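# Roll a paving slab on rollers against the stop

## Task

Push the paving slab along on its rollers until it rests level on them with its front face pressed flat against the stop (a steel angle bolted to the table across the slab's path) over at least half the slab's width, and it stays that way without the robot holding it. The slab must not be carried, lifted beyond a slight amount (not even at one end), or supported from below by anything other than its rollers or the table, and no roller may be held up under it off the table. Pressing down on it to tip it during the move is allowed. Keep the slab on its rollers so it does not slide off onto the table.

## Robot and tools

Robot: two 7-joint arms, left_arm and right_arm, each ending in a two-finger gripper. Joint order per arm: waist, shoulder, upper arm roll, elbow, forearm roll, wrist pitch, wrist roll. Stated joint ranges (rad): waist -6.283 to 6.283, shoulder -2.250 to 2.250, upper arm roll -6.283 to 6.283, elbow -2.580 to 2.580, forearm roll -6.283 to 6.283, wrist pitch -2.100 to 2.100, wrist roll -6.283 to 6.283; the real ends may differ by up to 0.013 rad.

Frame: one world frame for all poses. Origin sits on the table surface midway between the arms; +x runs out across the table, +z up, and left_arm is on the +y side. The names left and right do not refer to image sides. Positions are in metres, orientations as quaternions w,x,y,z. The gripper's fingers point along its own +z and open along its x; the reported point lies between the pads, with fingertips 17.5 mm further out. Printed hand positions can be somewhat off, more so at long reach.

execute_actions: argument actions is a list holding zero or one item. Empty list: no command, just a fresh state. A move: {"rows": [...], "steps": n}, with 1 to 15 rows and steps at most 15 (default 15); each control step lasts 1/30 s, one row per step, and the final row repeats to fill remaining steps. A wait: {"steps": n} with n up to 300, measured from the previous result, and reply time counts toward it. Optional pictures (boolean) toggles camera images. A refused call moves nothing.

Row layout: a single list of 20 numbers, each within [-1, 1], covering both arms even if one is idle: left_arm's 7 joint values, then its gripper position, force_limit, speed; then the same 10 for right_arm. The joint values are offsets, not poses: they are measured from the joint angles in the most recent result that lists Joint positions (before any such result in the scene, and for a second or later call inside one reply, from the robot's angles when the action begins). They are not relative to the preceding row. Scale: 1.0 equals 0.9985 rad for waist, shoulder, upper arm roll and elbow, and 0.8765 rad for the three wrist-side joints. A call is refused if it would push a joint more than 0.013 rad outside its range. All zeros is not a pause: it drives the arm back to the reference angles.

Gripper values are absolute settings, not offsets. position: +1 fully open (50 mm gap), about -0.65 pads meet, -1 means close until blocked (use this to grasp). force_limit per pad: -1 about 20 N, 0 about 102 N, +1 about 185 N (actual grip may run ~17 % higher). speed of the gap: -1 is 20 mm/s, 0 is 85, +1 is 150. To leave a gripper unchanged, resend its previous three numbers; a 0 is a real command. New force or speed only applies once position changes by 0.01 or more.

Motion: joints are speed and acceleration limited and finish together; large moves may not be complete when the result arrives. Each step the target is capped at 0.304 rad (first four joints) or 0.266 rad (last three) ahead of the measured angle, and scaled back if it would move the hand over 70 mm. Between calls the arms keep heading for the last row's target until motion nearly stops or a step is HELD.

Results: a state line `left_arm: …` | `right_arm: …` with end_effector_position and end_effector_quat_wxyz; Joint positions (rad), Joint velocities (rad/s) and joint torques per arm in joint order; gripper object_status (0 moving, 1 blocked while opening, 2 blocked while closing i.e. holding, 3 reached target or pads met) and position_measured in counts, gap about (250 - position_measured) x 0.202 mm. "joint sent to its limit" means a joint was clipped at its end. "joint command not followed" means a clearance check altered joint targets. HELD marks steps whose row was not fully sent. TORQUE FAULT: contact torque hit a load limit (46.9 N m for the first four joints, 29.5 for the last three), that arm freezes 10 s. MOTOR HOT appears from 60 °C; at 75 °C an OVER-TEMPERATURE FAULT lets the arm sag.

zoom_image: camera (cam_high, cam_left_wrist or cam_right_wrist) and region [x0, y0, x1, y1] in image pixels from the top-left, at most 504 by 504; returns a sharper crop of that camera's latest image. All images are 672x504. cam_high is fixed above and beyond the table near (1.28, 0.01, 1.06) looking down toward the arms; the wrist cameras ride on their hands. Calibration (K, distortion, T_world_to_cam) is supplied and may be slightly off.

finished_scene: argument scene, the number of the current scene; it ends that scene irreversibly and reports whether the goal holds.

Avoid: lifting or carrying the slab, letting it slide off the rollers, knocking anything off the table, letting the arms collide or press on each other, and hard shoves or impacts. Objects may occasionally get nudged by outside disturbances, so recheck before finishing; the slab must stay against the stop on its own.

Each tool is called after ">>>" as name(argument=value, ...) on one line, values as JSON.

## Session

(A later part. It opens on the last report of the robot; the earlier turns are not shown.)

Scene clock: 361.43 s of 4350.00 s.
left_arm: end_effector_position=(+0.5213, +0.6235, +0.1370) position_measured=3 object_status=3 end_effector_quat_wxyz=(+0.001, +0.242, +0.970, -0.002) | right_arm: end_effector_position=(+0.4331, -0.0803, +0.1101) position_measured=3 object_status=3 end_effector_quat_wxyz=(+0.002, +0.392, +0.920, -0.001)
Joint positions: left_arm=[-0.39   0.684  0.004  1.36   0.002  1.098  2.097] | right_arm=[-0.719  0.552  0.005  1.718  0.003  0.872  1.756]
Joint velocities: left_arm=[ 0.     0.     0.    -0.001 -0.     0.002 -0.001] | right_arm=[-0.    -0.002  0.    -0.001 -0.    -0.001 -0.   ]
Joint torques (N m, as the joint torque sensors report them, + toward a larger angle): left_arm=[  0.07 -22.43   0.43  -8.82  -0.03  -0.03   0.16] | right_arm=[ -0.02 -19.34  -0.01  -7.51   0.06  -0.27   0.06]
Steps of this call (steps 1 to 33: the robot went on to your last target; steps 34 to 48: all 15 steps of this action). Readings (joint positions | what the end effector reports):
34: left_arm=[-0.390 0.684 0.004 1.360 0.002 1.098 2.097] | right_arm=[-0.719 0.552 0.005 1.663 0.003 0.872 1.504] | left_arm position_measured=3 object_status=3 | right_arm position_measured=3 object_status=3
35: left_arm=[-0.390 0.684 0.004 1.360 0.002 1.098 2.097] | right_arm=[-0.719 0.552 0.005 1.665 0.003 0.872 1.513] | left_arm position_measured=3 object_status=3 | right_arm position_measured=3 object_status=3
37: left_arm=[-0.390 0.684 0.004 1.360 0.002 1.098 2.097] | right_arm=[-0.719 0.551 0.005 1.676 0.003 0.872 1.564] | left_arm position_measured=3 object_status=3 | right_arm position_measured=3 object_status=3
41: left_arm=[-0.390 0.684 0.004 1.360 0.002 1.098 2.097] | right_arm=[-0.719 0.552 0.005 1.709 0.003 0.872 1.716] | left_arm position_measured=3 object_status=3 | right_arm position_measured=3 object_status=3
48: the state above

>>> execute_actions(actions=[{"rows":[
[0,0,0,0,0,0,0,1,0,1,0.019,0,0,0.015,0,-0.01,0.94,1,0,1]],"steps":15}], pictures=false)

>>> execute_actions(actions=[{"steps":14}])

Scene clock: 363.53 s of 4350.00 s.
left_arm: end_effector_position=(+0.5213, +0.6235, +0.1370) position_measured=3 object_status=3 end_effector_quat_wxyz=(+0.001, +0.242, +0.970, -0.002) | right_arm: end_effector_position=(+0.4433, -0.0965, +0.1069) position_measured=3 object_status=3 end_effector_quat_wxyz=(-0.000, +0.159, +0.987, -0.004)
Joint positions: left_arm=[-0.39   0.684  0.004  1.36   0.002  1.098  2.097] | right_arm=[-0.701  0.552  0.005  1.732  0.003  0.864  2.262]
Joint velocities: left_arm=[-0.  0. -0. -0.  0.  0. -0.] | right_arm=[ 0.009 -0.    -0.     0.006 -0.    -0.004  1.216]
Joint torques (N m, as the joint torque sensors report them, + toward a larger angle): left_arm=[  0.08 -22.15   0.37  -8.4   -0.19   0.02   0.  ] | right_arm=[ -0.06 -19.27   0.34  -7.83   0.16  -0.41   0.34]
Steps of this call (steps 1 to 15: the robot went on to your last target; steps 16 to 48: nothing new was sent; steps 49 to 63: all 15 steps of this action). Readings (joint positions | what the end effector reports):
49: left_arm=[-0.390 0.684 0.004 1.360 0.002 1.098 2.097] | right_arm=[-0.718 0.552 0.005 1.718 0.003 0.872 1.758] | left_arm position_measured=3 object_status=3 | right_arm position_measured=3 object_status=3
50: left_arm=[-0.390 0.684 0.004 1.360 0.002 1.098 2.097] | right_arm=[-0.718 0.552 0.005 1.718 0.003 0.872 1.767] | left_arm position_measured=3 object_status=3 | right_arm position_measured=3 object_status=3
52: left_arm=[-0.390 0.684 0.004 1.360 0.002 1.098 2.097] | right_arm=[-0.714 0.551 0.004 1.721 0.003 0.870 1.818] | left_arm position_measured=3 object_status=3 | right_arm position_measured=3 object_status=3
56: left_arm=[-0.390 0.684 0.004 1.360 0.002 1.098 2.097] | right_arm=[-0.706 0.552 0.005 1.728 0.003 0.866 1.978] | left_arm position_measured=3 object_status=3 | right_arm position_measured=3 object_status=3
63: the state above

Scene clock: 364.00 s of 4350.00 s.
left_arm: end_effector_position=(+0.5213, +0.6235, +0.1370) position_measured=3 object_status=3 end_effector_quat_wxyz=(+0.001, +0.242, +0.970, -0.002) | right_arm: end_effector_position=(+0.4511, -0.0983, +0.1067) position_measured=3 object_status=3 end_effector_quat_wxyz=(-0.001, +0.001, +1.000, -0.004)
Joint positions: left_arm=[-0.39   0.684  0.004  1.36   0.002  1.098  2.097] | right_arm=[-0.7    0.552  0.005  1.733  0.003  0.863  2.58 ]
Joint velocities: left_arm=[-0.    -0.     0.    -0.001 -0.    -0.    -0.001] | right_arm=[ 0.    -0.     0.     0.    -0.     0.001  0.   ]
Joint torques (N m, as the joint torque sensors report them, + toward a larger angle): left_arm=[  0.15 -22.68   0.33  -8.6   -0.05  -0.09   0.12] | right_arm=[ -0.26 -19.58   0.27  -7.46  -0.04   0.02   0.08]
Steps of this call (steps 1 to 14: the robot went on to your last target). Readings (joint positions | what the end effector reports):
1: left_arm=[-0.390 0.684 0.004 1.360 0.002 1.098 2.097] | right_arm=[-0.701 0.552 0.005 1.732 0.003 0.864 2.303] | left_arm position_measured=3 object_status=3 | right_arm position_measured=3 object_status=3
2: left_arm=[-0.390 0.684 0.004 1.360 0.002 1.098 2.097] | right_arm=[-0.701 0.552 0.005 1.732 0.003 0.864 2.344] | left_arm position_measured=3 object_status=3 | right_arm position_measured=3 object_status=3
4: left_arm=[-0.390 0.684 0.004 1.360 0.002 1.098 2.097] | right_arm=[-0.700 0.552 0.005 1.732 0.003 0.863 2.425] | left_arm position_measured=3 object_status=3 | right_arm position_measured=3 object_status=3
8: left_arm=[-0.390 0.684 0.004 1.360 0.002 1.098 2.097] | right_arm=[-0.700 0.552 0.005 1.733 0.003 0.863 2.563] | left_arm position_measured=3 object_status=3 | right_arm position_measured=3 object_status=3
14: the state above
camera_calibration (this result's frames):
cam_left_wrist: T_world_to_cam=[[-0.885214, 0.465131, -0.00705872, 0.174351], [0.464282, 0.884338, 0.0488755, -0.774072], [0.0289758, 0.039988, -0.99878, 0.263592], [0, 0, 0, 1]] pos_world=[0.506088, 0.592904, 0.302334]
cam_right_wrist: T_world_to_cam=[[-0.999816, -0.00718339, 0.0178062, 0.442579], [-0.00784598, 0.999269, -0.0374247, 0.148292], [-0.0175244, -0.0375575, -0.999141, 0.271887], [0, 0, 0, 1]] pos_world=[0.448426, -0.134793, 0.269323]

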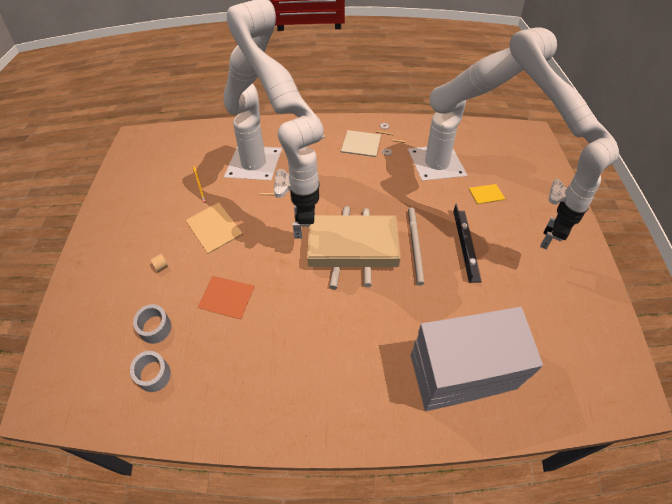

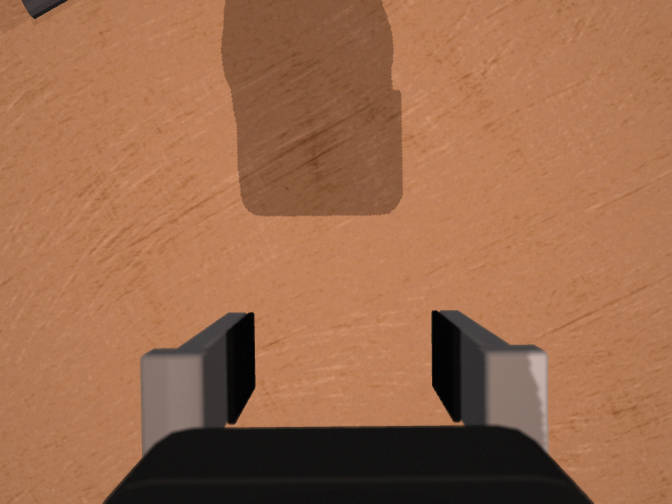

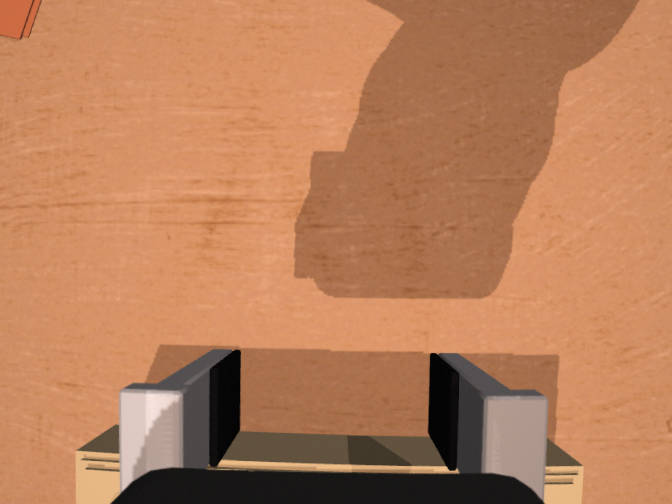

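>>> execute_actions(actions=[{"rows":[
[0,0,0,0,0,0,0,1,0,1,0,0.010,0,0.007,0,-0.02,0,1,0,1],
[0,0,0,0,0,0,0,1,0,1,0,0.022,0,0.014,0,-0.043,0,1,0,1],
[0,0,0,0,0,0,0,1,0,1,0,0.035,0,0.023,0,-0.069,0,1,0,1],
[0,0,0,0,0,0,0,1,0,1,0,0.048,0,0.031,0,-0.094,0,1,0,1],
[0,0,0,0,0,0,0,1,0,1,0,0.061,0,0.040,0,-0.12,0,1,0,1],
[0,0,0,0,0,0,0,1,0,1,0,0.073,0,0.047,0,-0.143,0,1,0,1],
[0,0,0,0,0,0,0,1,0,1,0,0.084,0,0.054,0,-0.164,0,1,0,1],
[0,0,0,0,0,0,0,1,0,1,0,0.0935,0,0.0606,0,-0.183,0,1,0,1],
[0,0,0,0,0,0,0,1,0,1,0,0.0935,0,0.0606,0,-0.183,0,1,0,1],
[0,0,0,0,0,0,0,1,0,1,0,0.0935,0,0.0606,0,-0.183,0,1,0,1],
[0,0,0,0,0,0,0,1,0,1,0,0.0935,0,0.0606,0,-0.183,0,1,0,1],
[0,0,0,0,0,0,0,1,0,1,-0.005,0.096,0,0.056,0,-0.180,-0.006,1,0,1],
[0,0,0,0,0,0,0,1,0,1,-0.010,0.098,0,0.051,0,-0.177,-0.011,1,0,1],
[0,0,0,0,0,0,0,1,0,1,-0.014,0.100,0,0.047,0,-0.174,-0.016,1,0,1],
[0,0,0,0,0,0,0,1,0,1,-0.018,0.1015,0,0.043,0,-0.172,-0.020,1,0,1]]}], pictures=false)

Scene clock: 368.60 s of 4350.00 s.
left_arm: end_effector_position=(+0.5213, +0.6235, +0.1370) position_measured=3 object_status=3 end_effector_quat_wxyz=(+0.001, +0.242, +0.970, -0.002) | right_arm: end_effector_position=(+0.4514, -0.0923, +0.0508) position_measured=3 object_status=3 end_effector_quat_wxyz=(+0.002, +0.000, +1.000, -0.002)
Joint positions: left_arm=[-0.39   0.684  0.004  1.36   0.002  1.098  2.097] | right_arm=[-0.711  0.649  0.005  1.783  0.003  0.709  2.57 ]
Joint velocities: left_arm=[ 0.     0.    -0.001 -0.     0.     0.002  0.001] | right_arm=[-0.113  0.063 -0.009 -0.116 -0.003  0.06  -0.117]
Joint torques (N m, as the joint torque sensors report them, + toward a larger angle): left_arm=[  0.17 -22.12   0.79  -8.88  -0.05  -0.11   0.18] | right_arm=[  0.4  -20.37  -0.1   -6.37  -0.21  -0.21   0.14]
Steps of this call (steps 1 to 30: the robot went on to your last target; steps 31 to 90: nothing new was sent; then 1.10 s passed at rest; steps 91 to 105: all 15 steps of this action). Readings (joint positions | what the end effector reports):
91: left_arm=[-0.390 0.684 0.004 1.360 0.002 1.098 2.097] | right_arm=[-0.700 0.553 0.005 1.733 0.003 0.862 2.580] | left_arm position_measured=3 object_status=3 | right_arm position_measured=3 object_status=3
92: left_arm=[-0.390 0.684 0.004 1.360 0.002 1.098 2.097] | right_arm=[-0.700 0.558 0.005 1.736 0.003 0.854 2.580] | left_arm position_measured=3 object_status=3 | right_arm position_measured=3 object_status=3
94: left_arm=[-0.390 0.684 0.004 1.360 0.002 1.098 2.097] | right_arm=[-0.700 0.575 0.005 1.746 0.003 0.827 2.580] | left_arm position_measured=3 object_status=3 | right_arm position_measured=3 object_status=3
98: left_arm=[-0.390 0.684 0.004 1.360 0.002 1.098 2.097] | right_arm=[-0.700 0.619 0.005 1.775 0.003 0.750 2.580] | left_arm position_measured=3 object_status=3 | right_arm position_measured=3 object_status=3
105: the state above

>>> execute_actions(actions=[{"rows":[
[0,0,0,0,0,0,0,1,0,1,-0.010,0.005,0,-0.010,0,0.005,-0.011,1,0,1],
[0,0,0,0,0,0,0,1,0,1,-0.013,0.007,0,-0.013,0,0.007,-0.015,1,0,1],
[0,0,0,0,0,0,0,1,0,1,-0.016,0.008,0,-0.016,0,0.009,-0.018,1,0,1],
[0,0,0,0,0,0,0,1,0,1,-0.019,0.010,0,-0.019,0,0.011,-0.022,1,0,1],
[0,0,0,0,0,0,0,1,0,1,-0.022,0.011,0,-0.023,0,0.013,-0.025,1,0,1],
[0,0,0,0,0,0,0,1,0,1,-0.025,0.012,0,-0.026,0,0.015,-0.028,1,0,1],
[0,0,0,0,0,0,0,1,0,1,-0.027,0.014,0,-0.029,0,0.017,-0.032,1,0,1],
[0,0,0,0,0,0,0,1,0,1,-0.030,0.015,0,-0.032,0,0.019,-0.035,1,0,1],
[0,0,0,0,0,0,0,1,0,1,-0.033,0.017,0,-0.035,0,0.021,-0.039,1,0,1],
[0,0,0,0,0,0,0,1,0,1,-0.036,0.018,0,-0.038,0,0.023,-0.042,1,0,1],
[0,0,0,0,0,0,0,1,0,1,-0.039,0.019,0,-0.041,0,0.025,-0.045,1,0,1],
[0,0,0,0,0,0,0,1,0,1,-0.042,0.021,0,-0.045,0,0.027,-0.049,1,0,1],
[0,0,0,0,0,0,0,1,0,1,-0.045,0.022,0,-0.048,0,0.029,-0.052,1,0,1],
[0,0,0,0,0,0,0,1,0,1,-0.048,0.024,0,-0.051,0,0.031,-0.056,1,0,1],
[0,0,0,0,0,0,0,1,0,1,-0.0505,0.025,0,-0.054,0,0.033,-0.059,1,0,1]]}])

Scene clock: 377.37 s of 4350.00 s.
left_arm: end_effector_position=(+0.5213, +0.6235, +0.1370) position_measured=3 object_status=3 end_effector_quat_wxyz=(+0.001, +0.242, +0.970, -0.002) | right_arm: end_effector_position=(+0.4521, -0.0672, +0.0502) position_measured=3 object_status=3 end_effector_quat_wxyz=(+0.002, +0.001, +1.000, -0.002)
Joint positions: left_arm=[-0.39   0.684  0.004  1.36   0.002  1.098  2.097] | right_arm=[-0.756  0.672  0.006  1.735  0.004  0.735  2.524]
Joint velocities: left_arm=[-0.    -0.     0.    -0.    -0.001 -0.    -0.   ] | right_arm=[-0.086  0.042 -0.006 -0.094 -0.003  0.052 -0.091]
Joint torques (N m, as the joint torque sensors report them, + toward a larger angle): left_arm=[  0.14 -22.45   0.34  -8.64  -0.23  -0.05   0.04] | right_arm=[ -0.26 -20.94  -0.22  -6.47  -0.45   0.16   0.06]
Steps of this call (steps 1 to 15: the robot went on to your last target; steps 16 to 90: nothing new was sent; then 5.27 s passed at rest; steps 91 to 105: all 15 steps of this action). Readings (joint positions | what the end effector reports):
91: left_arm=[-0.390 0.684 0.004 1.360 0.002 1.098 2.097] | right_arm=[-0.719 0.653 0.005 1.775 0.003 0.713 2.563] | left_arm position_measured=3 object_status=3 | right_arm position_measured=3 object_status=3
92: left_arm=[-0.390 0.684 0.004 1.360 0.002 1.098 2.097] | right_arm=[-0.721 0.654 0.006 1.774 0.004 0.713 2.561] | left_arm position_measured=3 object_status=3 | right_arm position_measured=3 object_status=3
94: left_arm=[-0.390 0.684 0.004 1.360 0.002 1.098 2.097] | right_arm=[-0.726 0.657 0.006 1.769 0.004 0.716 2.556] | left_arm position_measured=3 object_status=3 | right_arm position_measured=3 object_status=3
98: left_arm=[-0.390 0.684 0.004 1.360 0.002 1.098 2.097] | right_arm=[-0.735 0.662 0.007 1.757 0.004 0.723 2.545] | left_arm position_measured=3 object_status=3 | right_arm position_measured=3 object_status=3
105: the state above
camera_calibration (this result's frames):
cam_left_wrist: T_world_to_cam=[[-0.885214, 0.465131, -0.00706258, 0.174354], [0.464281, 0.884338, 0.048881, -0.774075], [0.0289818, 0.0399911, -0.99878, 0.263586], [0, 0, 0, 1]] pos_world=[0.50609, 0.592905, 0.302334]
cam_right_wrist: T_world_to_cam=[[-0.999911, -0.00670796, 0.0115409, 0.445153], [-0.00710719, 0.999365, -0.0349063, 0.114625], [-0.0112994, -0.0349852, -0.999324, 0.214014], [0, 0, 0, 1]] pos_world=[0.448346, -0.104079, 0.212733]

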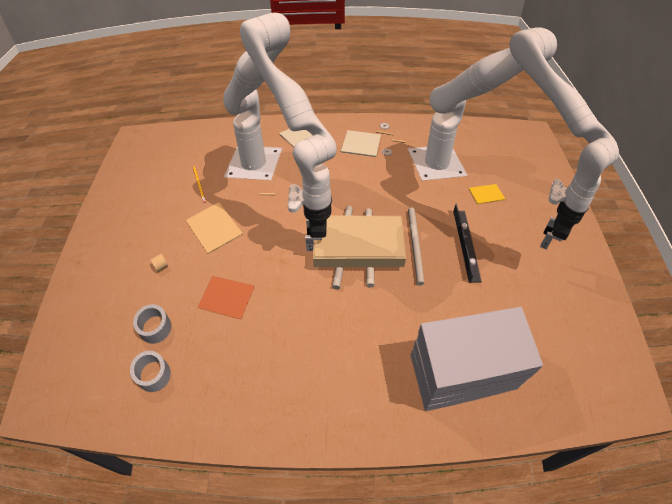

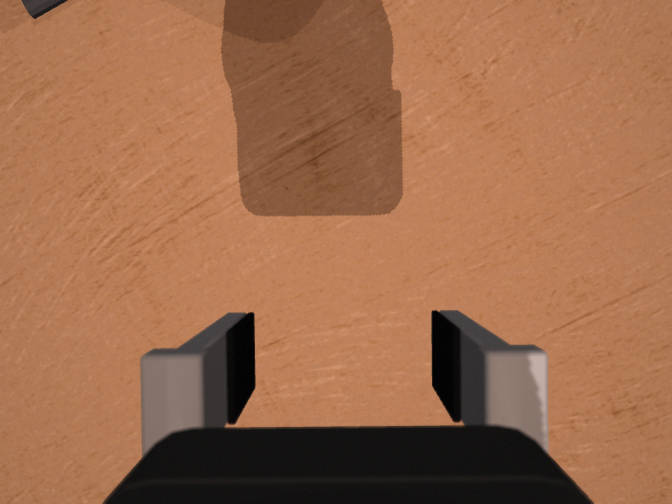

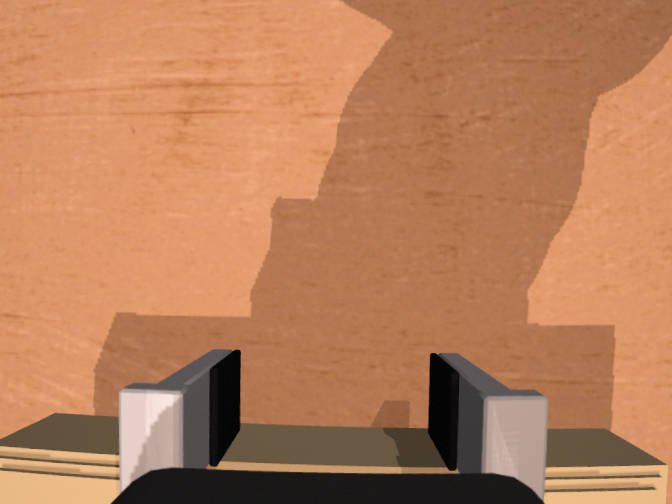

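>>> execute_actions(actions=[{"rows":[
[0,0,0,0,0,0,0,1,0,1,-0.009,0.004,0,-0.010,0,0.006,-0.010,1,0,1],
[0,0,0,0,0,0,0,1,0,1,-0.012,0.006,0,-0.014,0,0.008,-0.013,1,0,1],
[0,0,0,0,0,0,0,1,0,1,-0.015,0.008,0,-0.018,0,0.011,-0.017,1,0,1],
[0,0,0,0,0,0,0,1,0,1,-0.018,0.009,0,-0.023,0,0.014,-0.021,1,0,1],
[0,0,0,0,0,0,0,1,0,1,-0.022,0.011,0,-0.027,0,0.016,-0.025,1,0,1],
[0,0,0,0,0,0,0,1,0,1,-0.025,0.013,0,-0.031,0,0.019,-0.028,1,0,1],
[0,0,0,0,0,0,0,1,0,1,-0.028,0.015,0,-0.035,0,0.022,-0.032,1,0,1],
[0,0,0,0,0,0,0,1,0,1,-0.031,0.017,0,-0.039,0,0.024,-0.036,1,0,1],
[0,0,0,0,0,0,0,1,0,1,-0.035,0.019,0,-0.043,0,0.027,-0.040,1,0,1],
[0,0,0,0,0,0,0,1,0,1,-0.038,0.021,0,-0.047,0,0.030,-0.043,1,0,1],
[0,0,0,0,0,0,0,1,0,1,-0.041,0.023,0,-0.051,0,0.032,-0.047,1,0,1],
[0,0,0,0,0,0,0,1,0,1,-0.044,0.024,0,-0.056,0,0.035,-0.051,1,0,1],
[0,0,0,0,0,0,0,1,0,1,-0.048,0.026,0,-0.060,0,0.038,-0.055,1,0,1],
[0,0,0,0,0,0,0,1,0,1,-0.051,0.028,0,-0.064,0,0.040,-0.058,1,0,1],
[0,0,0,0,0,0,0,1,0,1,-0.054,0.030,0,-0.068,0,0.043,-0.062,1,0,1]]}])

Scene clock: 380.97 s of 4350.00 s.
left_arm: end_effector_position=(+0.5213, +0.6235, +0.1370) position_measured=3 object_status=3 end_effector_quat_wxyz=(+0.001, +0.242, +0.970, -0.002) | right_arm: end_effector_position=(+0.4528, -0.0385, +0.0503) position_measured=3 object_status=3 end_effector_quat_wxyz=(+0.002, +0.001, +1.000, -0.003)
Joint positions: left_arm=[-0.39   0.684  0.004  1.36   0.002  1.098  2.097] | right_arm=[-0.803  0.698  0.006  1.675  0.004  0.768  2.475]
Joint velocities: left_arm=[ 0.     0.    -0.     0.001 -0.     0.001  0.001] | right_arm=[-0.095  0.058 -0.002 -0.126 -0.001  0.066 -0.095]
Joint torques (N m, as the joint torque sensors report them, + toward a larger angle): left_arm=[ -0.04 -22.68   0.22  -8.6    0.15   0.16   0.05] | right_arm=[ -0.01 -21.15  -0.35  -6.83  -0.31  -0.15   0.31]
Steps of this call (steps 1 to 15: the robot went on to your last target; steps 16 to 90: nothing new was sent; then 0.10 s passed at rest; steps 91 to 105: all 15 steps of this action). Readings (joint positions | what the end effector reports):
91: left_arm=[-0.390 0.684 0.004 1.360 0.002 1.098 2.097] | right_arm=[-0.762 0.674 0.006 1.729 0.004 0.738 2.518] | left_arm position_measured=3 object_status=3 | right_arm position_measured=3 object_status=3
92: left_arm=[-0.390 0.684 0.004 1.360 0.002 1.098 2.097] | right_arm=[-0.764 0.676 0.006 1.726 0.004 0.739 2.516] | left_arm position_measured=3 object_status=3 | right_arm position_measured=3 object_status=3
94: left_arm=[-0.390 0.684 0.004 1.360 0.002 1.098 2.097] | right_arm=[-0.769 0.679 0.006 1.720 0.004 0.743 2.511] | left_arm position_measured=3 object_status=3 | right_arm position_measured=3 object_status=3
98: left_arm=[-0.390 0.684 0.004 1.360 0.002 1.098 2.097] | right_arm=[-0.780 0.686 0.007 1.705 0.004 0.753 2.498] | left_arm position_measured=3 object_status=3 | right_arm position_measured=3 object_status=3
105: the state above
camera_calibration (this result's frames):
cam_left_wrist: T_world_to_cam=[[-0.885213, 0.465131, -0.00706441, 0.174355], [0.464281, 0.884338, 0.0488837, -0.774077], [0.0289847, 0.0399926, -0.998779, 0.263584], [0, 0, 0, 1]] pos_world=[0.506091, 0.592906, 0.302333]
cam_right_wrist: T_world_to_cam=[[-0.999924, -0.00592631, 0.0108271, 0.446117], [-0.00630294, 0.999364, -0.0350894, 0.0856207], [-0.0106123, -0.0351549, -0.999326, 0.214862], [0, 0, 0, 1]] pos_world=[0.448903, -0.075369, 0.212891]

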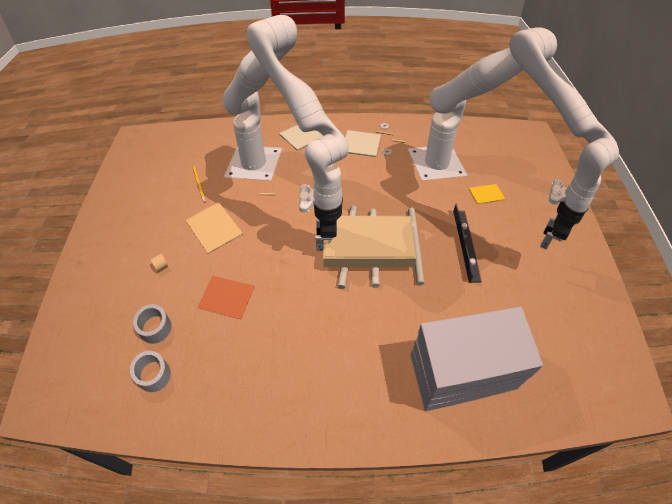

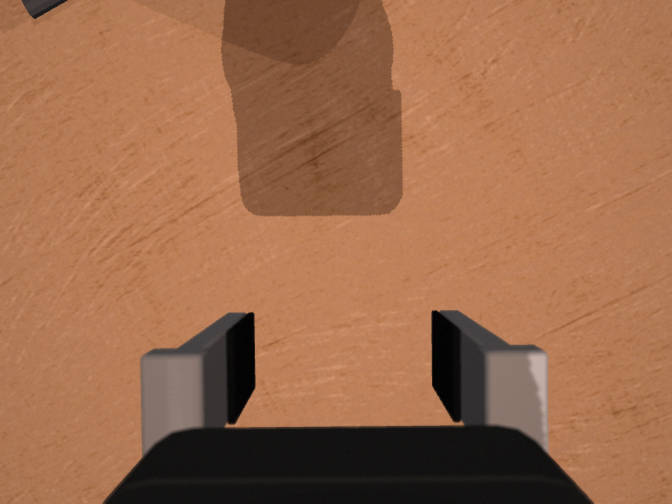

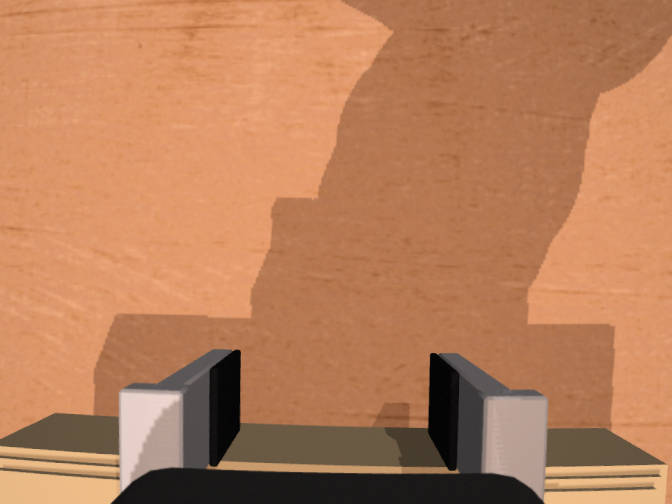

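>>> execute_actions(actions=[{"rows":[
[0,0,0,0,0,0,0,1,0,1,-0.010,0.006,0,-0.013,0,0.008,-0.010,1,0,1],
[0,0,0,0,0,0,0,1,0,1,-0.013,0.008,0,-0.017,0,0.011,-0.013,1,0,1],
[0,0,0,0,0,0,0,1,0,1,-0.016,0.010,0,-0.022,0,0.014,-0.016,1,0,1],
[0,0,0,0,0,0,0,1,0,1,-0.019,0.012,0,-0.026,0,0.017,-0.020,1,0,1],
[0,0,0,0,0,0,0,1,0,1,-0.022,0.014,0,-0.031,0,0.020,-0.023,1,0,1],
[0,0,0,0,0,0,0,1,0,1,-0.025,0.016,0,-0.035,0,0.022,-0.027,1,0,1],
[0,0,0,0,0,0,0,1,0,1,-0.028,0.018,0,-0.040,0,0.025,-0.030,1,0,1],
[0,0,0,0,0,0,0,1,0,1,-0.032,0.020,0,-0.045,0,0.028,-0.034,1,0,1],
[0,0,0,0,0,0,0,1,0,1,-0.035,0.022,0,-0.049,0,0.031,-0.037,1,0,1],
[0,0,0,0,0,0,0,1,0,1,-0.038,0.024,0,-0.054,0,0.034,-0.041,1,0,1],
[0,0,0,0,0,0,0,1,0,1,-0.041,0.026,0,-0.058,0,0.037,-0.044,1,0,1],
[0,0,0,0,0,0,0,1,0,1,-0.044,0.028,0,-0.063,0,0.040,-0.048,1,0,1],
[0,0,0,0,0,0,0,1,0,1,-0.047,0.030,0,-0.067,0,0.043,-0.051,1,0,1],
[0,0,0,0,0,0,0,1,0,1,-0.050,0.033,0,-0.072,0,0.046,-0.055,1,0,1],
[0,0,0,0,0,0,0,1,0,1,-0.053,0.035,0,-0.0765,0,0.0485,-0.058,1,0,1]]}])

Scene clock: 384.77 s of 4350.00 s.
left_arm: end_effector_position=(+0.5213, +0.6235, +0.1370) position_measured=3 object_status=3 end_effector_quat_wxyz=(+0.001, +0.242, +0.970, -0.002) | right_arm: end_effector_position=(+0.4529, -0.0093, +0.0500) position_measured=3 object_status=3 end_effector_quat_wxyz=(+0.002, +0.001, +1.000, -0.003)
Joint positions: left_arm=[-0.39   0.684  0.004  1.36   0.002  1.098  2.097] | right_arm=[-0.85   0.729  0.007  1.608  0.004  0.806  2.43 ]
Joint velocities: left_arm=[ 0.     0.    -0.    -0.001 -0.     0.001  0.   ] | right_arm=[-0.093  0.069 -0.005 -0.14  -0.002  0.073 -0.091]
Joint torques (N m, as the joint torque sensors report them, + toward a larger angle): left_arm=[  0.44 -22.74   0.78  -8.55   0.02  -0.12   0.12] | right_arm=[ -0.51 -21.93  -0.2   -7.04  -0.03  -0.28   0.07]
Steps of this call (steps 1 to 15: the robot went on to your last target; steps 16 to 90: nothing new was sent; then 0.30 s passed at rest; steps 91 to 105: all 15 steps of this action). Readings (joint positions | what the end effector reports):
91: left_arm=[-0.390 0.684 0.004 1.360 0.002 1.098 2.097] | right_arm=[-0.811 0.702 0.006 1.666 0.004 0.773 2.469] | left_arm position_measured=3 object_status=3 | right_arm position_measured=3 object_status=3
92: left_arm=[-0.390 0.684 0.004 1.360 0.002 1.098 2.097] | right_arm=[-0.813 0.704 0.007 1.664 0.004 0.774 2.468] | left_arm position_measured=3 object_status=3 | right_arm position_measured=3 object_status=3
94: left_arm=[-0.390 0.684 0.004 1.360 0.002 1.098 2.097] | right_arm=[-0.818 0.707 0.007 1.657 0.004 0.778 2.463] | left_arm position_measured=3 object_status=3 | right_arm position_measured=3 object_status=3
98: left_arm=[-0.390 0.684 0.004 1.360 0.002 1.098 2.097] | right_arm=[-0.829 0.715 0.007 1.639 0.004 0.788 2.452] | left_arm position_measured=3 object_status=3 | right_arm position_measured=3 object_status=3
105: the state above
camera_calibration (this result's frames):
cam_left_wrist: T_world_to_cam=[[-0.885213, 0.465131, -0.00706633, 0.174356], [0.464281, 0.884338, 0.0488865, -0.774078], [0.0289877, 0.0399943, -0.998779, 0.263581], [0, 0, 0, 1]] pos_world=[0.506092, 0.592906, 0.302333]
cam_right_wrist: T_world_to_cam=[[-0.999914, -0.00670164, 0.0112471, 0.446427], [-0.00710994, 0.999302, -0.0366644, 0.0568345], [-0.0109936, -0.0367412, -0.999264, 0.21569], [0, 0, 0, 1]] pos_world=[0.449164, -0.0458784, 0.212594]

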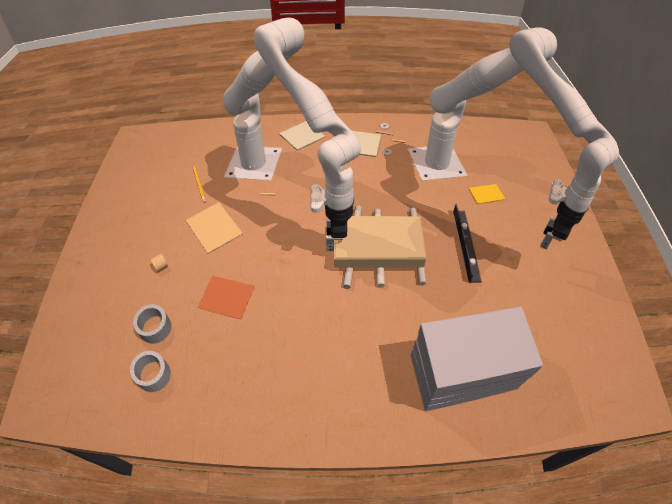

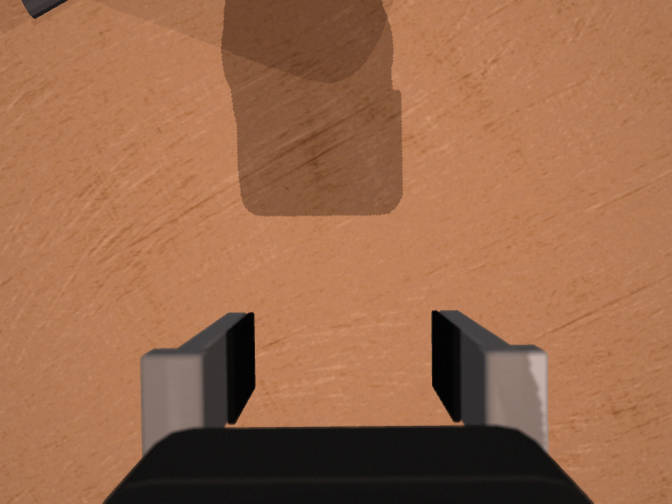

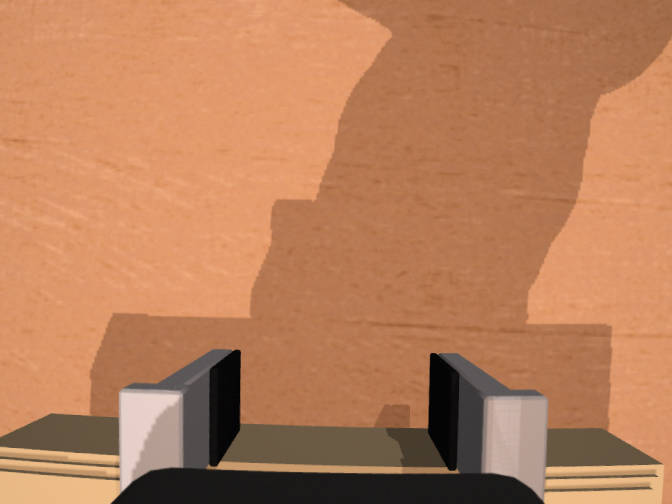

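>>> execute_actions(actions=[{"rows":[
[0,0,0,0,0,0,0,1,0,1,-0.009,0.006,0,-0.015,0,0.008,-0.010,1,0,1],
[0,0,0,0,0,0,0,1,0,1,-0.012,0.008,0,-0.020,0,0.011,-0.013,1,0,1],
[0,0,0,0,0,0,0,1,0,1,-0.014,0.011,0,-0.025,0,0.015,-0.016,1,0,1],
[0,0,0,0,0,0,0,1,0,1,-0.017,0.013,0,-0.030,0,0.018,-0.020,1,0,1],
[0,0,0,0,0,0,0,1,0,1,-0.020,0.015,0,-0.035,0,0.021,-0.023,1,0,1],
[0,0,0,0,0,0,0,1,0,1,-0.023,0.017,0,-0.040,0,0.024,-0.026,1,0,1],
[0,0,0,0,0,0,0,1,0,1,-0.026,0.019,0,-0.045,0,0.027,-0.029,1,0,1],
[0,0,0,0,0,0,0,1,0,1,-0.028,0.022,0,-0.050,0,0.031,-0.032,1,0,1],
[0,0,0,0,0,0,0,1,0,1,-0.031,0.024,0,-0.055,0,0.034,-0.035,1,0,1],
[0,0,0,0,0,0,0,1,0,1,-0.034,0.026,0,-0.060,0,0.037,-0.038,1,0,1],
[0,0,0,0,0,0,0,1,0,1,-0.037,0.028,0,-0.065,0,0.040,-0.042,1,0,1],
[0,0,0,0,0,0,0,1,0,1,-0.040,0.030,0,-0.070,0,0.043,-0.045,1,0,1],
[0,0,0,0,0,0,0,1,0,1,-0.042,0.033,0,-0.075,0,0.047,-0.048,1,0,1],
[0,0,0,0,0,0,0,1,0,1,-0.045,0.035,0,-0.080,0,0.050,-0.051,1,0,1],
[0,0,0,0,0,0,0,1,0,1,-0.048,0.037,0,-0.085,0,0.053,-0.054,1,0,1]]}], pictures=false)

Scene clock: 388.40 s of 4350.00 s.
left_arm: end_effector_position=(+0.5213, +0.6235, +0.1370) position_measured=3 object_status=3 end_effector_quat_wxyz=(+0.001, +0.242, +0.970, -0.002) | right_arm: end_effector_position=(+0.4540, +0.0202, +0.0502) position_measured=3 object_status=3 end_effector_quat_wxyz=(+0.003, +0.001, +1.000, -0.003)
Joint positions: left_arm=[-0.39   0.684  0.004  1.36   0.002  1.098  2.097] | right_arm=[-0.891  0.762  0.007  1.533  0.004  0.847  2.388]
Joint velocities: left_arm=[ 0.    -0.    -0.    -0.     0.    -0.001 -0.001] | right_arm=[-0.088  0.063  0.001 -0.15   0.002  0.084 -0.08 ]
Joint torques (N m, as the joint torque sensors report them, + toward a larger angle): left_arm=[  0.08 -22.89   0.19  -8.47  -0.02   0.13   0.21] | right_arm=[ -0.81 -23.12  -0.01  -7.17   0.18   0.     0.19]
Steps of this call (steps 1 to 15: the robot went on to your last target; steps 16 to 90: nothing new was sent; then 0.13 s passed at rest; steps 91 to 105: all 15 steps of this action). Readings (joint positions | what the end effector reports):
91: left_arm=[-0.390 0.684 0.004 1.360 0.002 1.098 2.097] | right_arm=[-0.857 0.734 0.007 1.598 0.004 0.811 2.424] | left_arm position_measured=3 object_status=3 | right_arm position_measured=3 object_status=3
92: left_arm=[-0.390 0.684 0.004 1.360 0.002 1.098 2.097] | right_arm=[-0.858 0.735 0.007 1.595 0.004 0.812 2.423] | left_arm position_measured=3 object_status=3 | right_arm position_measured=3 object_status=3
94: left_arm=[-0.390 0.684 0.004 1.360 0.002 1.098 2.097] | right_arm=[-0.862 0.739 0.007 1.587 0.004 0.817 2.418] | left_arm position_measured=3 object_status=3 | right_arm position_measured=3 object_status=3
98: left_arm=[-0.390 0.684 0.004 1.360 0.002 1.098 2.097] | right_arm=[-0.872 0.747 0.009 1.569 0.005 0.829 2.407] | left_arm position_measured=3 object_status=3 | right_arm position_measured=3 object_status=3
105: the state above

>>> execute_actions(actions=[{"rows":[
[0,0,0,0,0,0,0,1,0,1,-0.009,0.007,0,-0.015,0,0.009,-0.009,1,0,1],
[0,0,0,0,0,0,0,1,0,1,-0.012,0.009,0,-0.021,0,0.013,-0.012,1,0,1],
[0,0,0,0,0,0,0,1,0,1,-0.015,0.012,0,-0.026,0,0.016,-0.015,1,0,1],
[0,0,0,0,0,0,0,1,0,1,-0.017,0.014,0,-0.032,0,0.020,-0.018,1,0,1],
[0,0,0,0,0,0,0,1,0,1,-0.020,0.017,0,-0.037,0,0.023,-0.021,1,0,1],
[0,0,0,0,0,0,0,1,0,1,-0.023,0.019,0,-0.043,0,0.027,-0.024,1,0,1],
[0,0,0,0,0,0,0,1,0,1,-0.025,0.021,0,-0.048,0,0.030,-0.027,1,0,1],
[0,0,0,0,0,0,0,1,0,1,-0.028,0.024,0,-0.054,0,0.034,-0.030,1,0,1],
[0,0,0,0,0,0,0,1,0,1,-0.030,0.026,0,-0.059,0,0.037,-0.033,1,0,1],
[0,0,0,0,0,0,0,1,0,1,-0.033,0.029,0,-0.065,0,0.041,-0.036,1,0,1],
[0,0,0,0,0,0,0,1,0,1,-0.036,0.031,0,-0.070,0,0.044,-0.039,1,0,1],
[0,0,0,0,0,0,0,1,0,1,-0.038,0.034,0,-0.076,0,0.048,-0.042,1,0,1],
[0,0,0,0,0,0,0,1,0,1,-0.041,0.036,0,-0.081,0,0.051,-0.045,1,0,1],
[0,0,0,0,0,0,0,1,0,1,-0.043,0.039,0,-0.087,0,0.055,-0.048,1,0,1],
[0,0,0,0,0,0,0,1,0,1,-0.046,0.041,0,-0.0925,0,0.058,-0.051,1,0,1]]}])

Scene clock: 391.93 s of 4350.00 s.
left_arm: end_effector_position=(+0.5213, +0.6235, +0.1370) position_measured=3 object_status=3 end_effector_quat_wxyz=(+0.001, +0.242, +0.970, -0.002) | right_arm: end_effector_position=(+0.4542, +0.0501, +0.0501) position_measured=3 object_status=3 end_effector_quat_wxyz=(+0.003, +0.001, +1.000, -0.004)
Joint positions: left_arm=[-0.39   0.684  0.004  1.36   0.002  1.098  2.097] | right_arm=[-0.932  0.798  0.008  1.452  0.005  0.892  2.349]
Joint velocities: left_arm=[ 0.    -0.     0.001  0.    -0.001  0.002  0.   ] | right_arm=[-0.078  0.072 -0.    -0.168  0.001  0.09  -0.078]
Joint torques (N m, as the joint torque sensors report them, + toward a larger angle): left_arm=[  0.09 -22.64   0.28  -8.94  -0.09  -0.06   0.07] | right_arm=[ -0.09 -24.11   0.26  -7.58  -0.25   0.1    0.22]
Steps of this call (steps 1 to 30: the robot went on to your last target; steps 31 to 90: nothing new was sent; then 0.03 s passed at rest; steps 91 to 105: all 15 steps of this action). Readings (joint positions | what the end effector reports):
91: left_arm=[-0.390 0.684 0.004 1.360 0.002 1.098 2.097] | right_arm=[-0.898 0.767 0.007 1.522 0.004 0.853 2.383] | left_arm position_measured=3 object_status=3 | right_arm position_measured=3 object_status=3
92: left_arm=[-0.390 0.684 0.004 1.360 0.002 1.098 2.097] | right_arm=[-0.900 0.768 0.008 1.520 0.005 0.854 2.381] | left_arm position_measured=3 object_status=3 | right_arm position_measured=3 object_status=3
94: left_arm=[-0.390 0.684 0.004 1.360 0.002 1.098 2.097] | right_arm=[-0.904 0.773 0.008 1.511 0.005 0.859 2.377] | left_arm position_measured=3 object_status=3 | right_arm position_measured=3 object_status=3
98: left_arm=[-0.390 0.684 0.004 1.360 0.002 1.098 2.097] | right_arm=[-0.913 0.782 0.009 1.492 0.005 0.872 2.367] | left_arm position_measured=3 object_status=3 | right_arm position_measured=3 object_status=3
105: the state above
camera_calibration (this result's frames):
cam_left_wrist: T_world_to_cam=[[-0.885213, 0.465131, -0.00707027, 0.174359], [0.464281, 0.884338, 0.0488922, -0.774082], [0.0289938, 0.0399974, -0.998779, 0.263576], [0, 0, 0, 1]] pos_world=[0.506094, 0.592908, 0.302333]
cam_right_wrist: T_world_to_cam=[[-0.999928, -0.00696302, 0.00976723, 0.448155], [-0.00732105, 0.999284, -0.0371124, -0.00234861], [-0.00950183, -0.0371812, -0.999263, 0.217368], [0, 0, 0, 1]] pos_world=[0.450171, 0.0135495, 0.212744]

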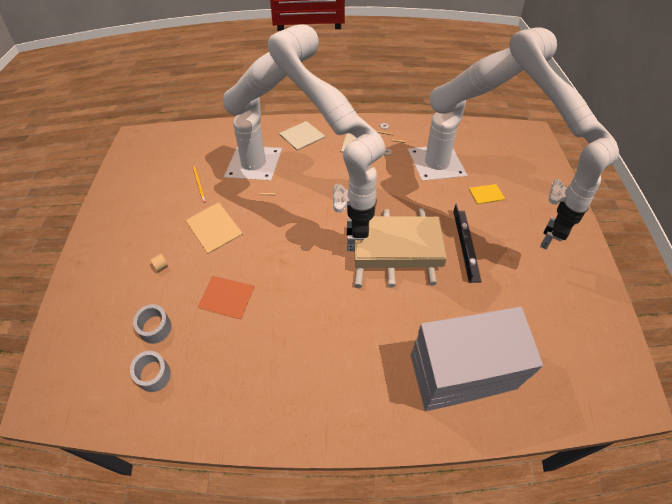

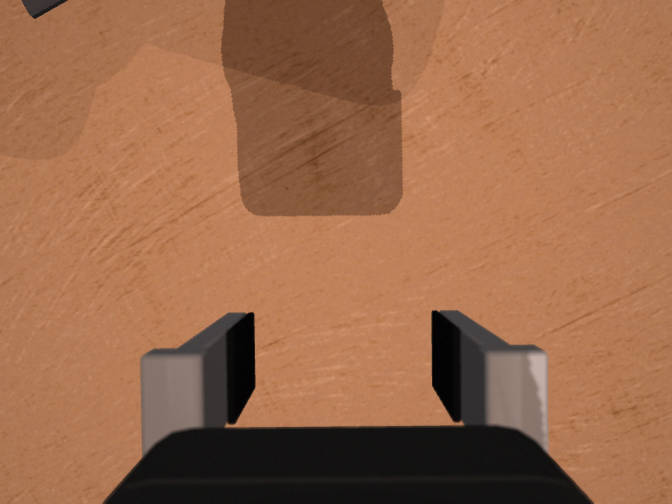

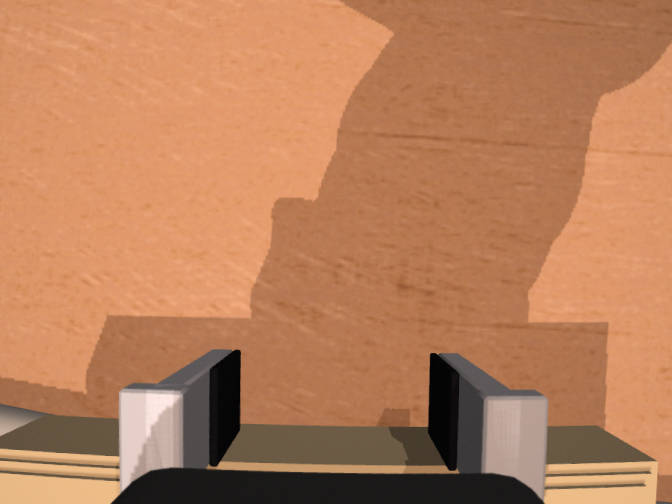

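>>> execute_actions(actions=[{"rows":[
[0,0,0,0,0,0,0,1,0,1,-0.007,0.007,0,-0.016,0,0.009,-0.008,1,0,1],
[0,0,0,0,0,0,0,1,0,1,-0.009,0.010,0,-0.021,0,0.012,-0.011,1,0,1],
[0,0,0,0,0,0,0,1,0,1,-0.011,0.012,0,-0.026,0,0.016,-0.013,1,0,1],
[0,0,0,0,0,0,0,1,0,1,-0.013,0.014,0,-0.031,0,0.019,-0.015,1,0,1],
[0,0,0,0,0,0,0,1,0,1,-0.015,0.016,0,-0.036,0,0.022,-0.018,1,0,1],
[0,0,0,0,0,0,0,1,0,1,-0.017,0.019,0,-0.041,0,0.025,-0.020,1,0,1],
[0,0,0,0,0,0,0,1,0,1,-0.019,0.021,0,-0.046,0,0.028,-0.022,1,0,1],
[0,0,0,0,0,0,0,1,0,1,-0.021,0.023,0,-0.052,0,0.032,-0.025,1,0,1],
[0,0,0,0,0,0,0,1,0,1,-0.023,0.025,0,-0.057,0,0.035,-0.027,1,0,1],
[0,0,0,0,0,0,0,1,0,1,-0.025,0.028,0,-0.062,0,0.038,-0.029,1,0,1],
[0,0,0,0,0,0,0,1,0,1,-0.027,0.030,0,-0.067,0,0.041,-0.032,1,0,1],
[0,0,0,0,0,0,0,1,0,1,-0.029,0.032,0,-0.072,0,0.044,-0.034,1,0,1],
[0,0,0,0,0,0,0,1,0,1,-0.031,0.035,0,-0.077,0,0.048,-0.036,1,0,1],
[0,0,0,0,0,0,0,1,0,1,-0.033,0.037,0,-0.082,0,0.051,-0.039,1,0,1],
[0,0,0,0,0,0,0,1,0,1,-0.035,0.039,0,-0.087,0,0.054,-0.041,1,0,1]]}])

Scene clock: 395.93 s of 4350.00 s.
left_arm: end_effector_position=(+0.5213, +0.6235, +0.1370) position_measured=3 object_status=3 end_effector_quat_wxyz=(+0.001, +0.242, +0.970, -0.002) | right_arm: end_effector_position=(+0.4550, +0.0753, +0.0498) position_measured=3 object_status=3 end_effector_quat_wxyz=(+0.003, +0.002, +1.000, -0.004)
Joint positions: left_arm=[-0.39   0.684  0.004  1.36   0.002  1.098  2.097] | right_arm=[-0.962  0.833  0.008  1.375  0.005  0.934  2.317]
Joint velocities: left_arm=[ 0.     0.    -0.    -0.001  0.001  0.001  0.001] | right_arm=[-0.062  0.063 -0.002 -0.153 -0.     0.083 -0.063]
Joint torques (N m, as the joint torque sensors report them, + toward a larger angle): left_arm=[  0.14 -22.54   0.59  -8.77  -0.14  -0.04   0.11] | right_arm=[  0.16 -24.51   0.36  -8.03  -0.11  -0.43   0.11]
Steps of this call (steps 1 to 30: the robot went on to your last target; steps 31 to 90: nothing new was sent; then 0.50 s passed at rest; steps 91 to 105: all 15 steps of this action). Readings (joint positions | what the end effector reports):
91: left_arm=[-0.390 0.684 0.004 1.360 0.002 1.098 2.097] | right_arm=[-0.938 0.804 0.007 1.440 0.005 0.898 2.343] | left_arm position_measured=3 object_status=3 | right_arm position_measured=3 object_status=3
92: left_arm=[-0.390 0.684 0.004 1.360 0.002 1.098 2.097] | right_arm=[-0.938 0.805 0.008 1.437 0.005 0.900 2.342] | left_arm position_measured=3 object_status=3 | right_arm position_measured=3 object_status=3
94: left_arm=[-0.390 0.684 0.004 1.360 0.002 1.098 2.097] | right_arm=[-0.941 0.809 0.008 1.430 0.005 0.904 2.339] | left_arm position_measured=3 object_status=3 | right_arm position_measured=3 object_status=3
98: left_arm=[-0.390 0.684 0.004 1.360 0.002 1.098 2.097] | right_arm=[-0.948 0.818 0.008 1.411 0.005 0.915 2.331] | left_arm position_measured=3 object_status=3 | right_arm position_measured=3 object_status=3
105: the state above
camera_calibration (this result's frames):
cam_left_wrist: T_world_to_cam=[[-0.885213, 0.465131, -0.00707226, 0.17436], [0.464281, 0.884338, 0.0488951, -0.774084], [0.0289969, 0.0399991, -0.998779, 0.263573], [0, 0, 0, 1]] pos_world=[0.506095, 0.592908, 0.302333]
cam_right_wrist: T_world_to_cam=[[-0.99994, -0.00569272, 0.00938012, 0.449146], [-0.00604133, 0.999276, -0.0375647, -0.0281668], [-0.00915948, -0.0376192, -0.99925, 0.217854], [0, 0, 0, 1]] pos_world=[0.450944, 0.0388987, 0.21242]

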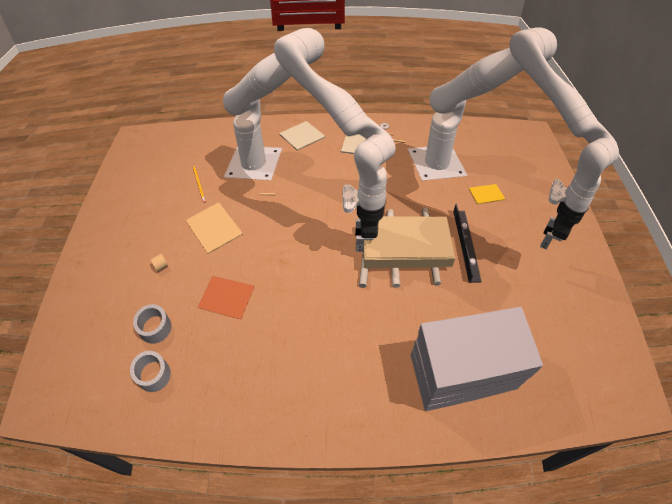

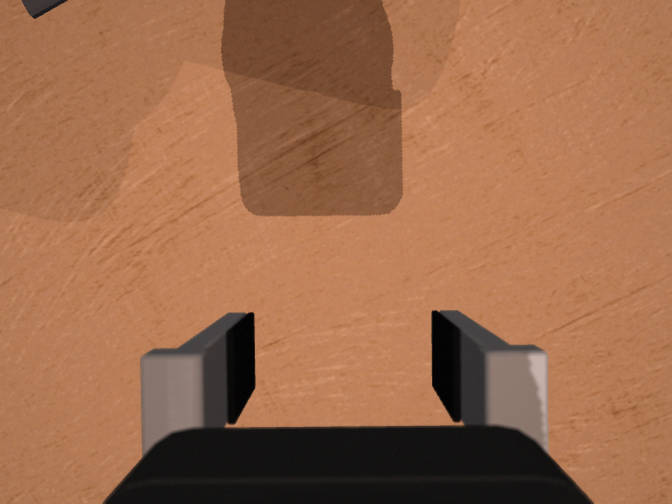

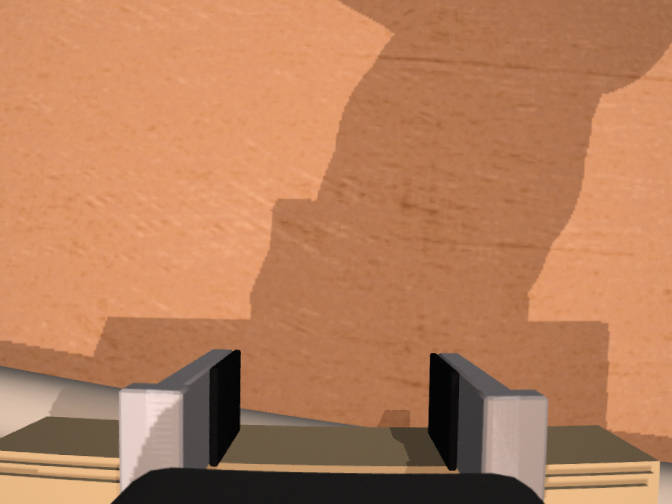

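Zoom to see gap to stop.

>>> zoom_image(camera="cam_high", region=[340, 190, 500, 300])

Region (340, 190, 500, 300) of cam_high's 672x504 image, scaled by 3.150, with more detail than that image has; it fills the top 346 rows of this view, and the rest is white.

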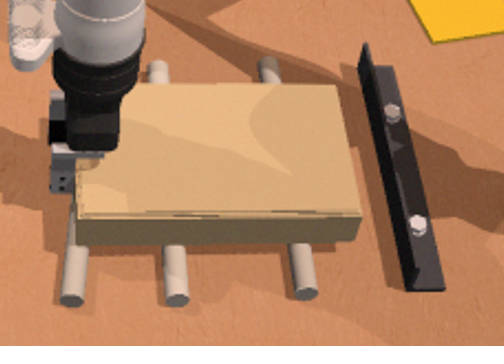

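>>> execute_actions(actions=[{"rows":[
[0,0,0,0,0,0,0,1,0,1,-0.006,0.006,0,-0.014,0,0.008,-0.006,1,0,1],
[0,0,0,0,0,0,0,1,0,1,-0.008,0.008,0,-0.018,0,0.010,-0.008,1,0,1],
[0,0,0,0,0,0,0,1,0,1,-0.009,0.010,0,-0.023,0,0.013,-0.009,1,0,1],
[0,0,0,0,0,0,0,1,0,1,-0.011,0.012,0,-0.027,0,0.016,-0.011,1,0,1],
[0,0,0,0,0,0,0,1,0,1,-0.012,0.014,0,-0.031,0,0.019,-0.013,1,0,1],
[0,0,0,0,0,0,0,1,0,1,-0.014,0.016,0,-0.036,0,0.021,-0.014,1,0,1],
[0,0,0,0,0,0,0,1,0,1,-0.015,0.018,0,-0.040,0,0.024,-0.016,1,0,1],
[0,0,0,0,0,0,0,1,0,1,-0.017,0.019,0,-0.044,0,0.027,-0.018,1,0,1],
[0,0,0,0,0,0,0,1,0,1,-0.018,0.021,0,-0.048,0,0.030,-0.020,1,0,1],
[0,0,0,0,0,0,0,1,0,1,-0.020,0.023,0,-0.053,0,0.032,-0.021,1,0,1],
[0,0,0,0,0,0,0,1,0,1,-0.021,0.025,0,-0.057,0,0.035,-0.023,1,0,1],
[0,0,0,0,0,0,0,1,0,1,-0.023,0.027,0,-0.061,0,0.038,-0.025,1,0,1],
[0,0,0,0,0,0,0,1,0,1,-0.024,0.029,0,-0.065,0,0.041,-0.027,1,0,1],
[0,0,0,0,0,0,0,1,0,1,-0.026,0.031,0,-0.070,0,0.043,-0.028,1,0,1],
[0,0,0,0,0,0,0,1,0,1,-0.0275,0.033,0,-0.074,0,0.046,-0.030,1,0,1]]}])

>>> zoom_image(camera="cam_high", region=[340, 190, 500, 300])

Scene clock: 404.67 s of 4350.00 s.
left_arm: end_effector_position=(+0.5213, +0.6235, +0.1370) position_measured=3 object_status=3 end_effector_quat_wxyz=(+0.002, +0.242, +0.970, -0.002) | right_arm: end_effector_position=(+0.4554, +0.0958, +0.0497) position_measured=3 object_status=3 end_effector_quat_wxyz=(+0.003, +0.001, +1.000, -0.004)
Joint positions: left_arm=[-0.39   0.684  0.004  1.36   0.002  1.098  2.097] | right_arm=[-0.986  0.863  0.008  1.31   0.005  0.97   2.293]
Joint velocities: left_arm=[-0.     0.     0.     0.     0.    -0.002  0.   ] | right_arm=[-0.049  0.059  0.    -0.132  0.001  0.07  -0.042]
Joint torques (N m, as the joint torque sensors report them, + toward a larger angle): left_arm=[  0.14 -22.71   0.57  -8.86  -0.06  -0.21   0.04] | right_arm=[ -0.72 -25.18  -0.13  -8.6   -0.1   -0.33  -0.19]
Steps of this call (steps 1 to 30: the robot went on to your last target; steps 31 to 90: nothing new was sent; then 5.23 s passed at rest; steps 91 to 105: all 15 steps of this action). Readings (joint positions | what the end effector reports):
91: left_arm=[-0.390 0.684 0.004 1.360 0.002 1.098 2.097] | right_arm=[-0.967 0.838 0.008 1.365 0.005 0.940 2.313] | left_arm position_measured=3 object_status=3 | right_arm position_measured=3 object_status=3
92: left_arm=[-0.390 0.684 0.004 1.360 0.002 1.098 2.097] | right_arm=[-0.968 0.839 0.008 1.362 0.005 0.941 2.312] | left_arm position_measured=3 object_status=3 | right_arm position_measured=3 object_status=3
94: left_arm=[-0.390 0.684 0.004 1.360 0.002 1.098 2.097] | right_arm=[-0.970 0.843 0.008 1.356 0.005 0.944 2.310] | left_arm position_measured=3 object_status=3 | right_arm position_measured=3 object_status=3
98: left_arm=[-0.390 0.684 0.004 1.360 0.002 1.098 2.097] | right_arm=[-0.976 0.850 0.008 1.340 0.005 0.954 2.304] | left_arm position_measured=3 object_status=3 | right_arm position_measured=3 object_status=3
105: the state above
camera_calibration (this result's frames):
cam_left_wrist: T_world_to_cam=[[-0.885213, 0.465131, -0.00707411, 0.174361], [0.46428, 0.884337, 0.0488978, -0.774085], [0.0289998, 0.0400007, -0.998779, 0.26357], [0, 0, 0, 1]] pos_world=[0.506096, 0.592909, 0.302333]
cam_right_wrist: T_world_to_cam=[[-0.999941, -0.00633808, 0.00883886, 0.449703], [-0.00666945, 0.999256, -0.0379793, -0.0483313], [-0.00859157, -0.038036, -0.999239, 0.218292], [0, 0, 0, 1]] pos_world=[0.451229, 0.0594485, 0.212315]

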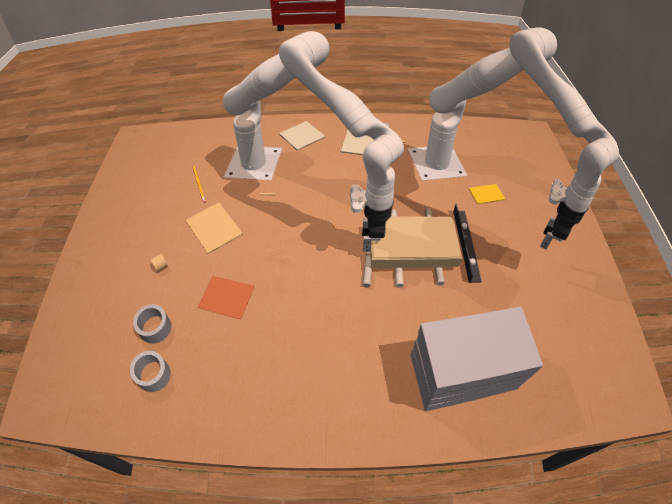

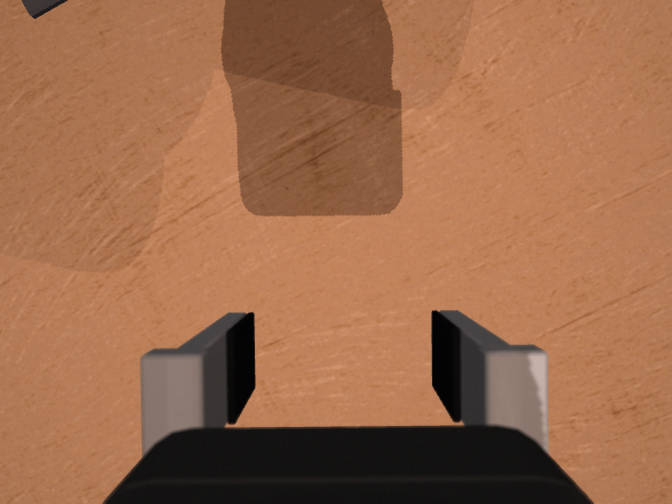

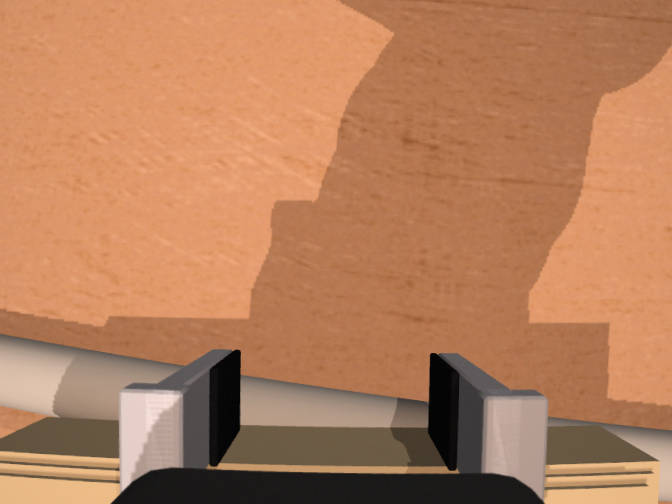

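Region (340, 190, 500, 300) of cam_high's 672x504 image, scaled by 3.150, with more detail than that image has; it fills the top 346 rows of this view, and the rest is white.

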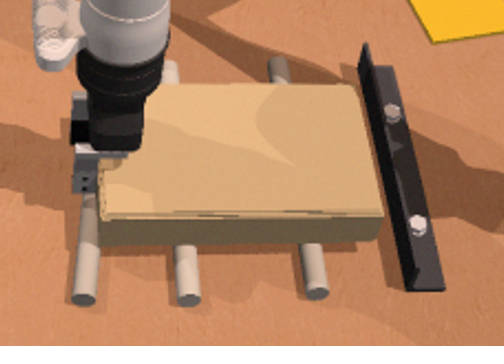

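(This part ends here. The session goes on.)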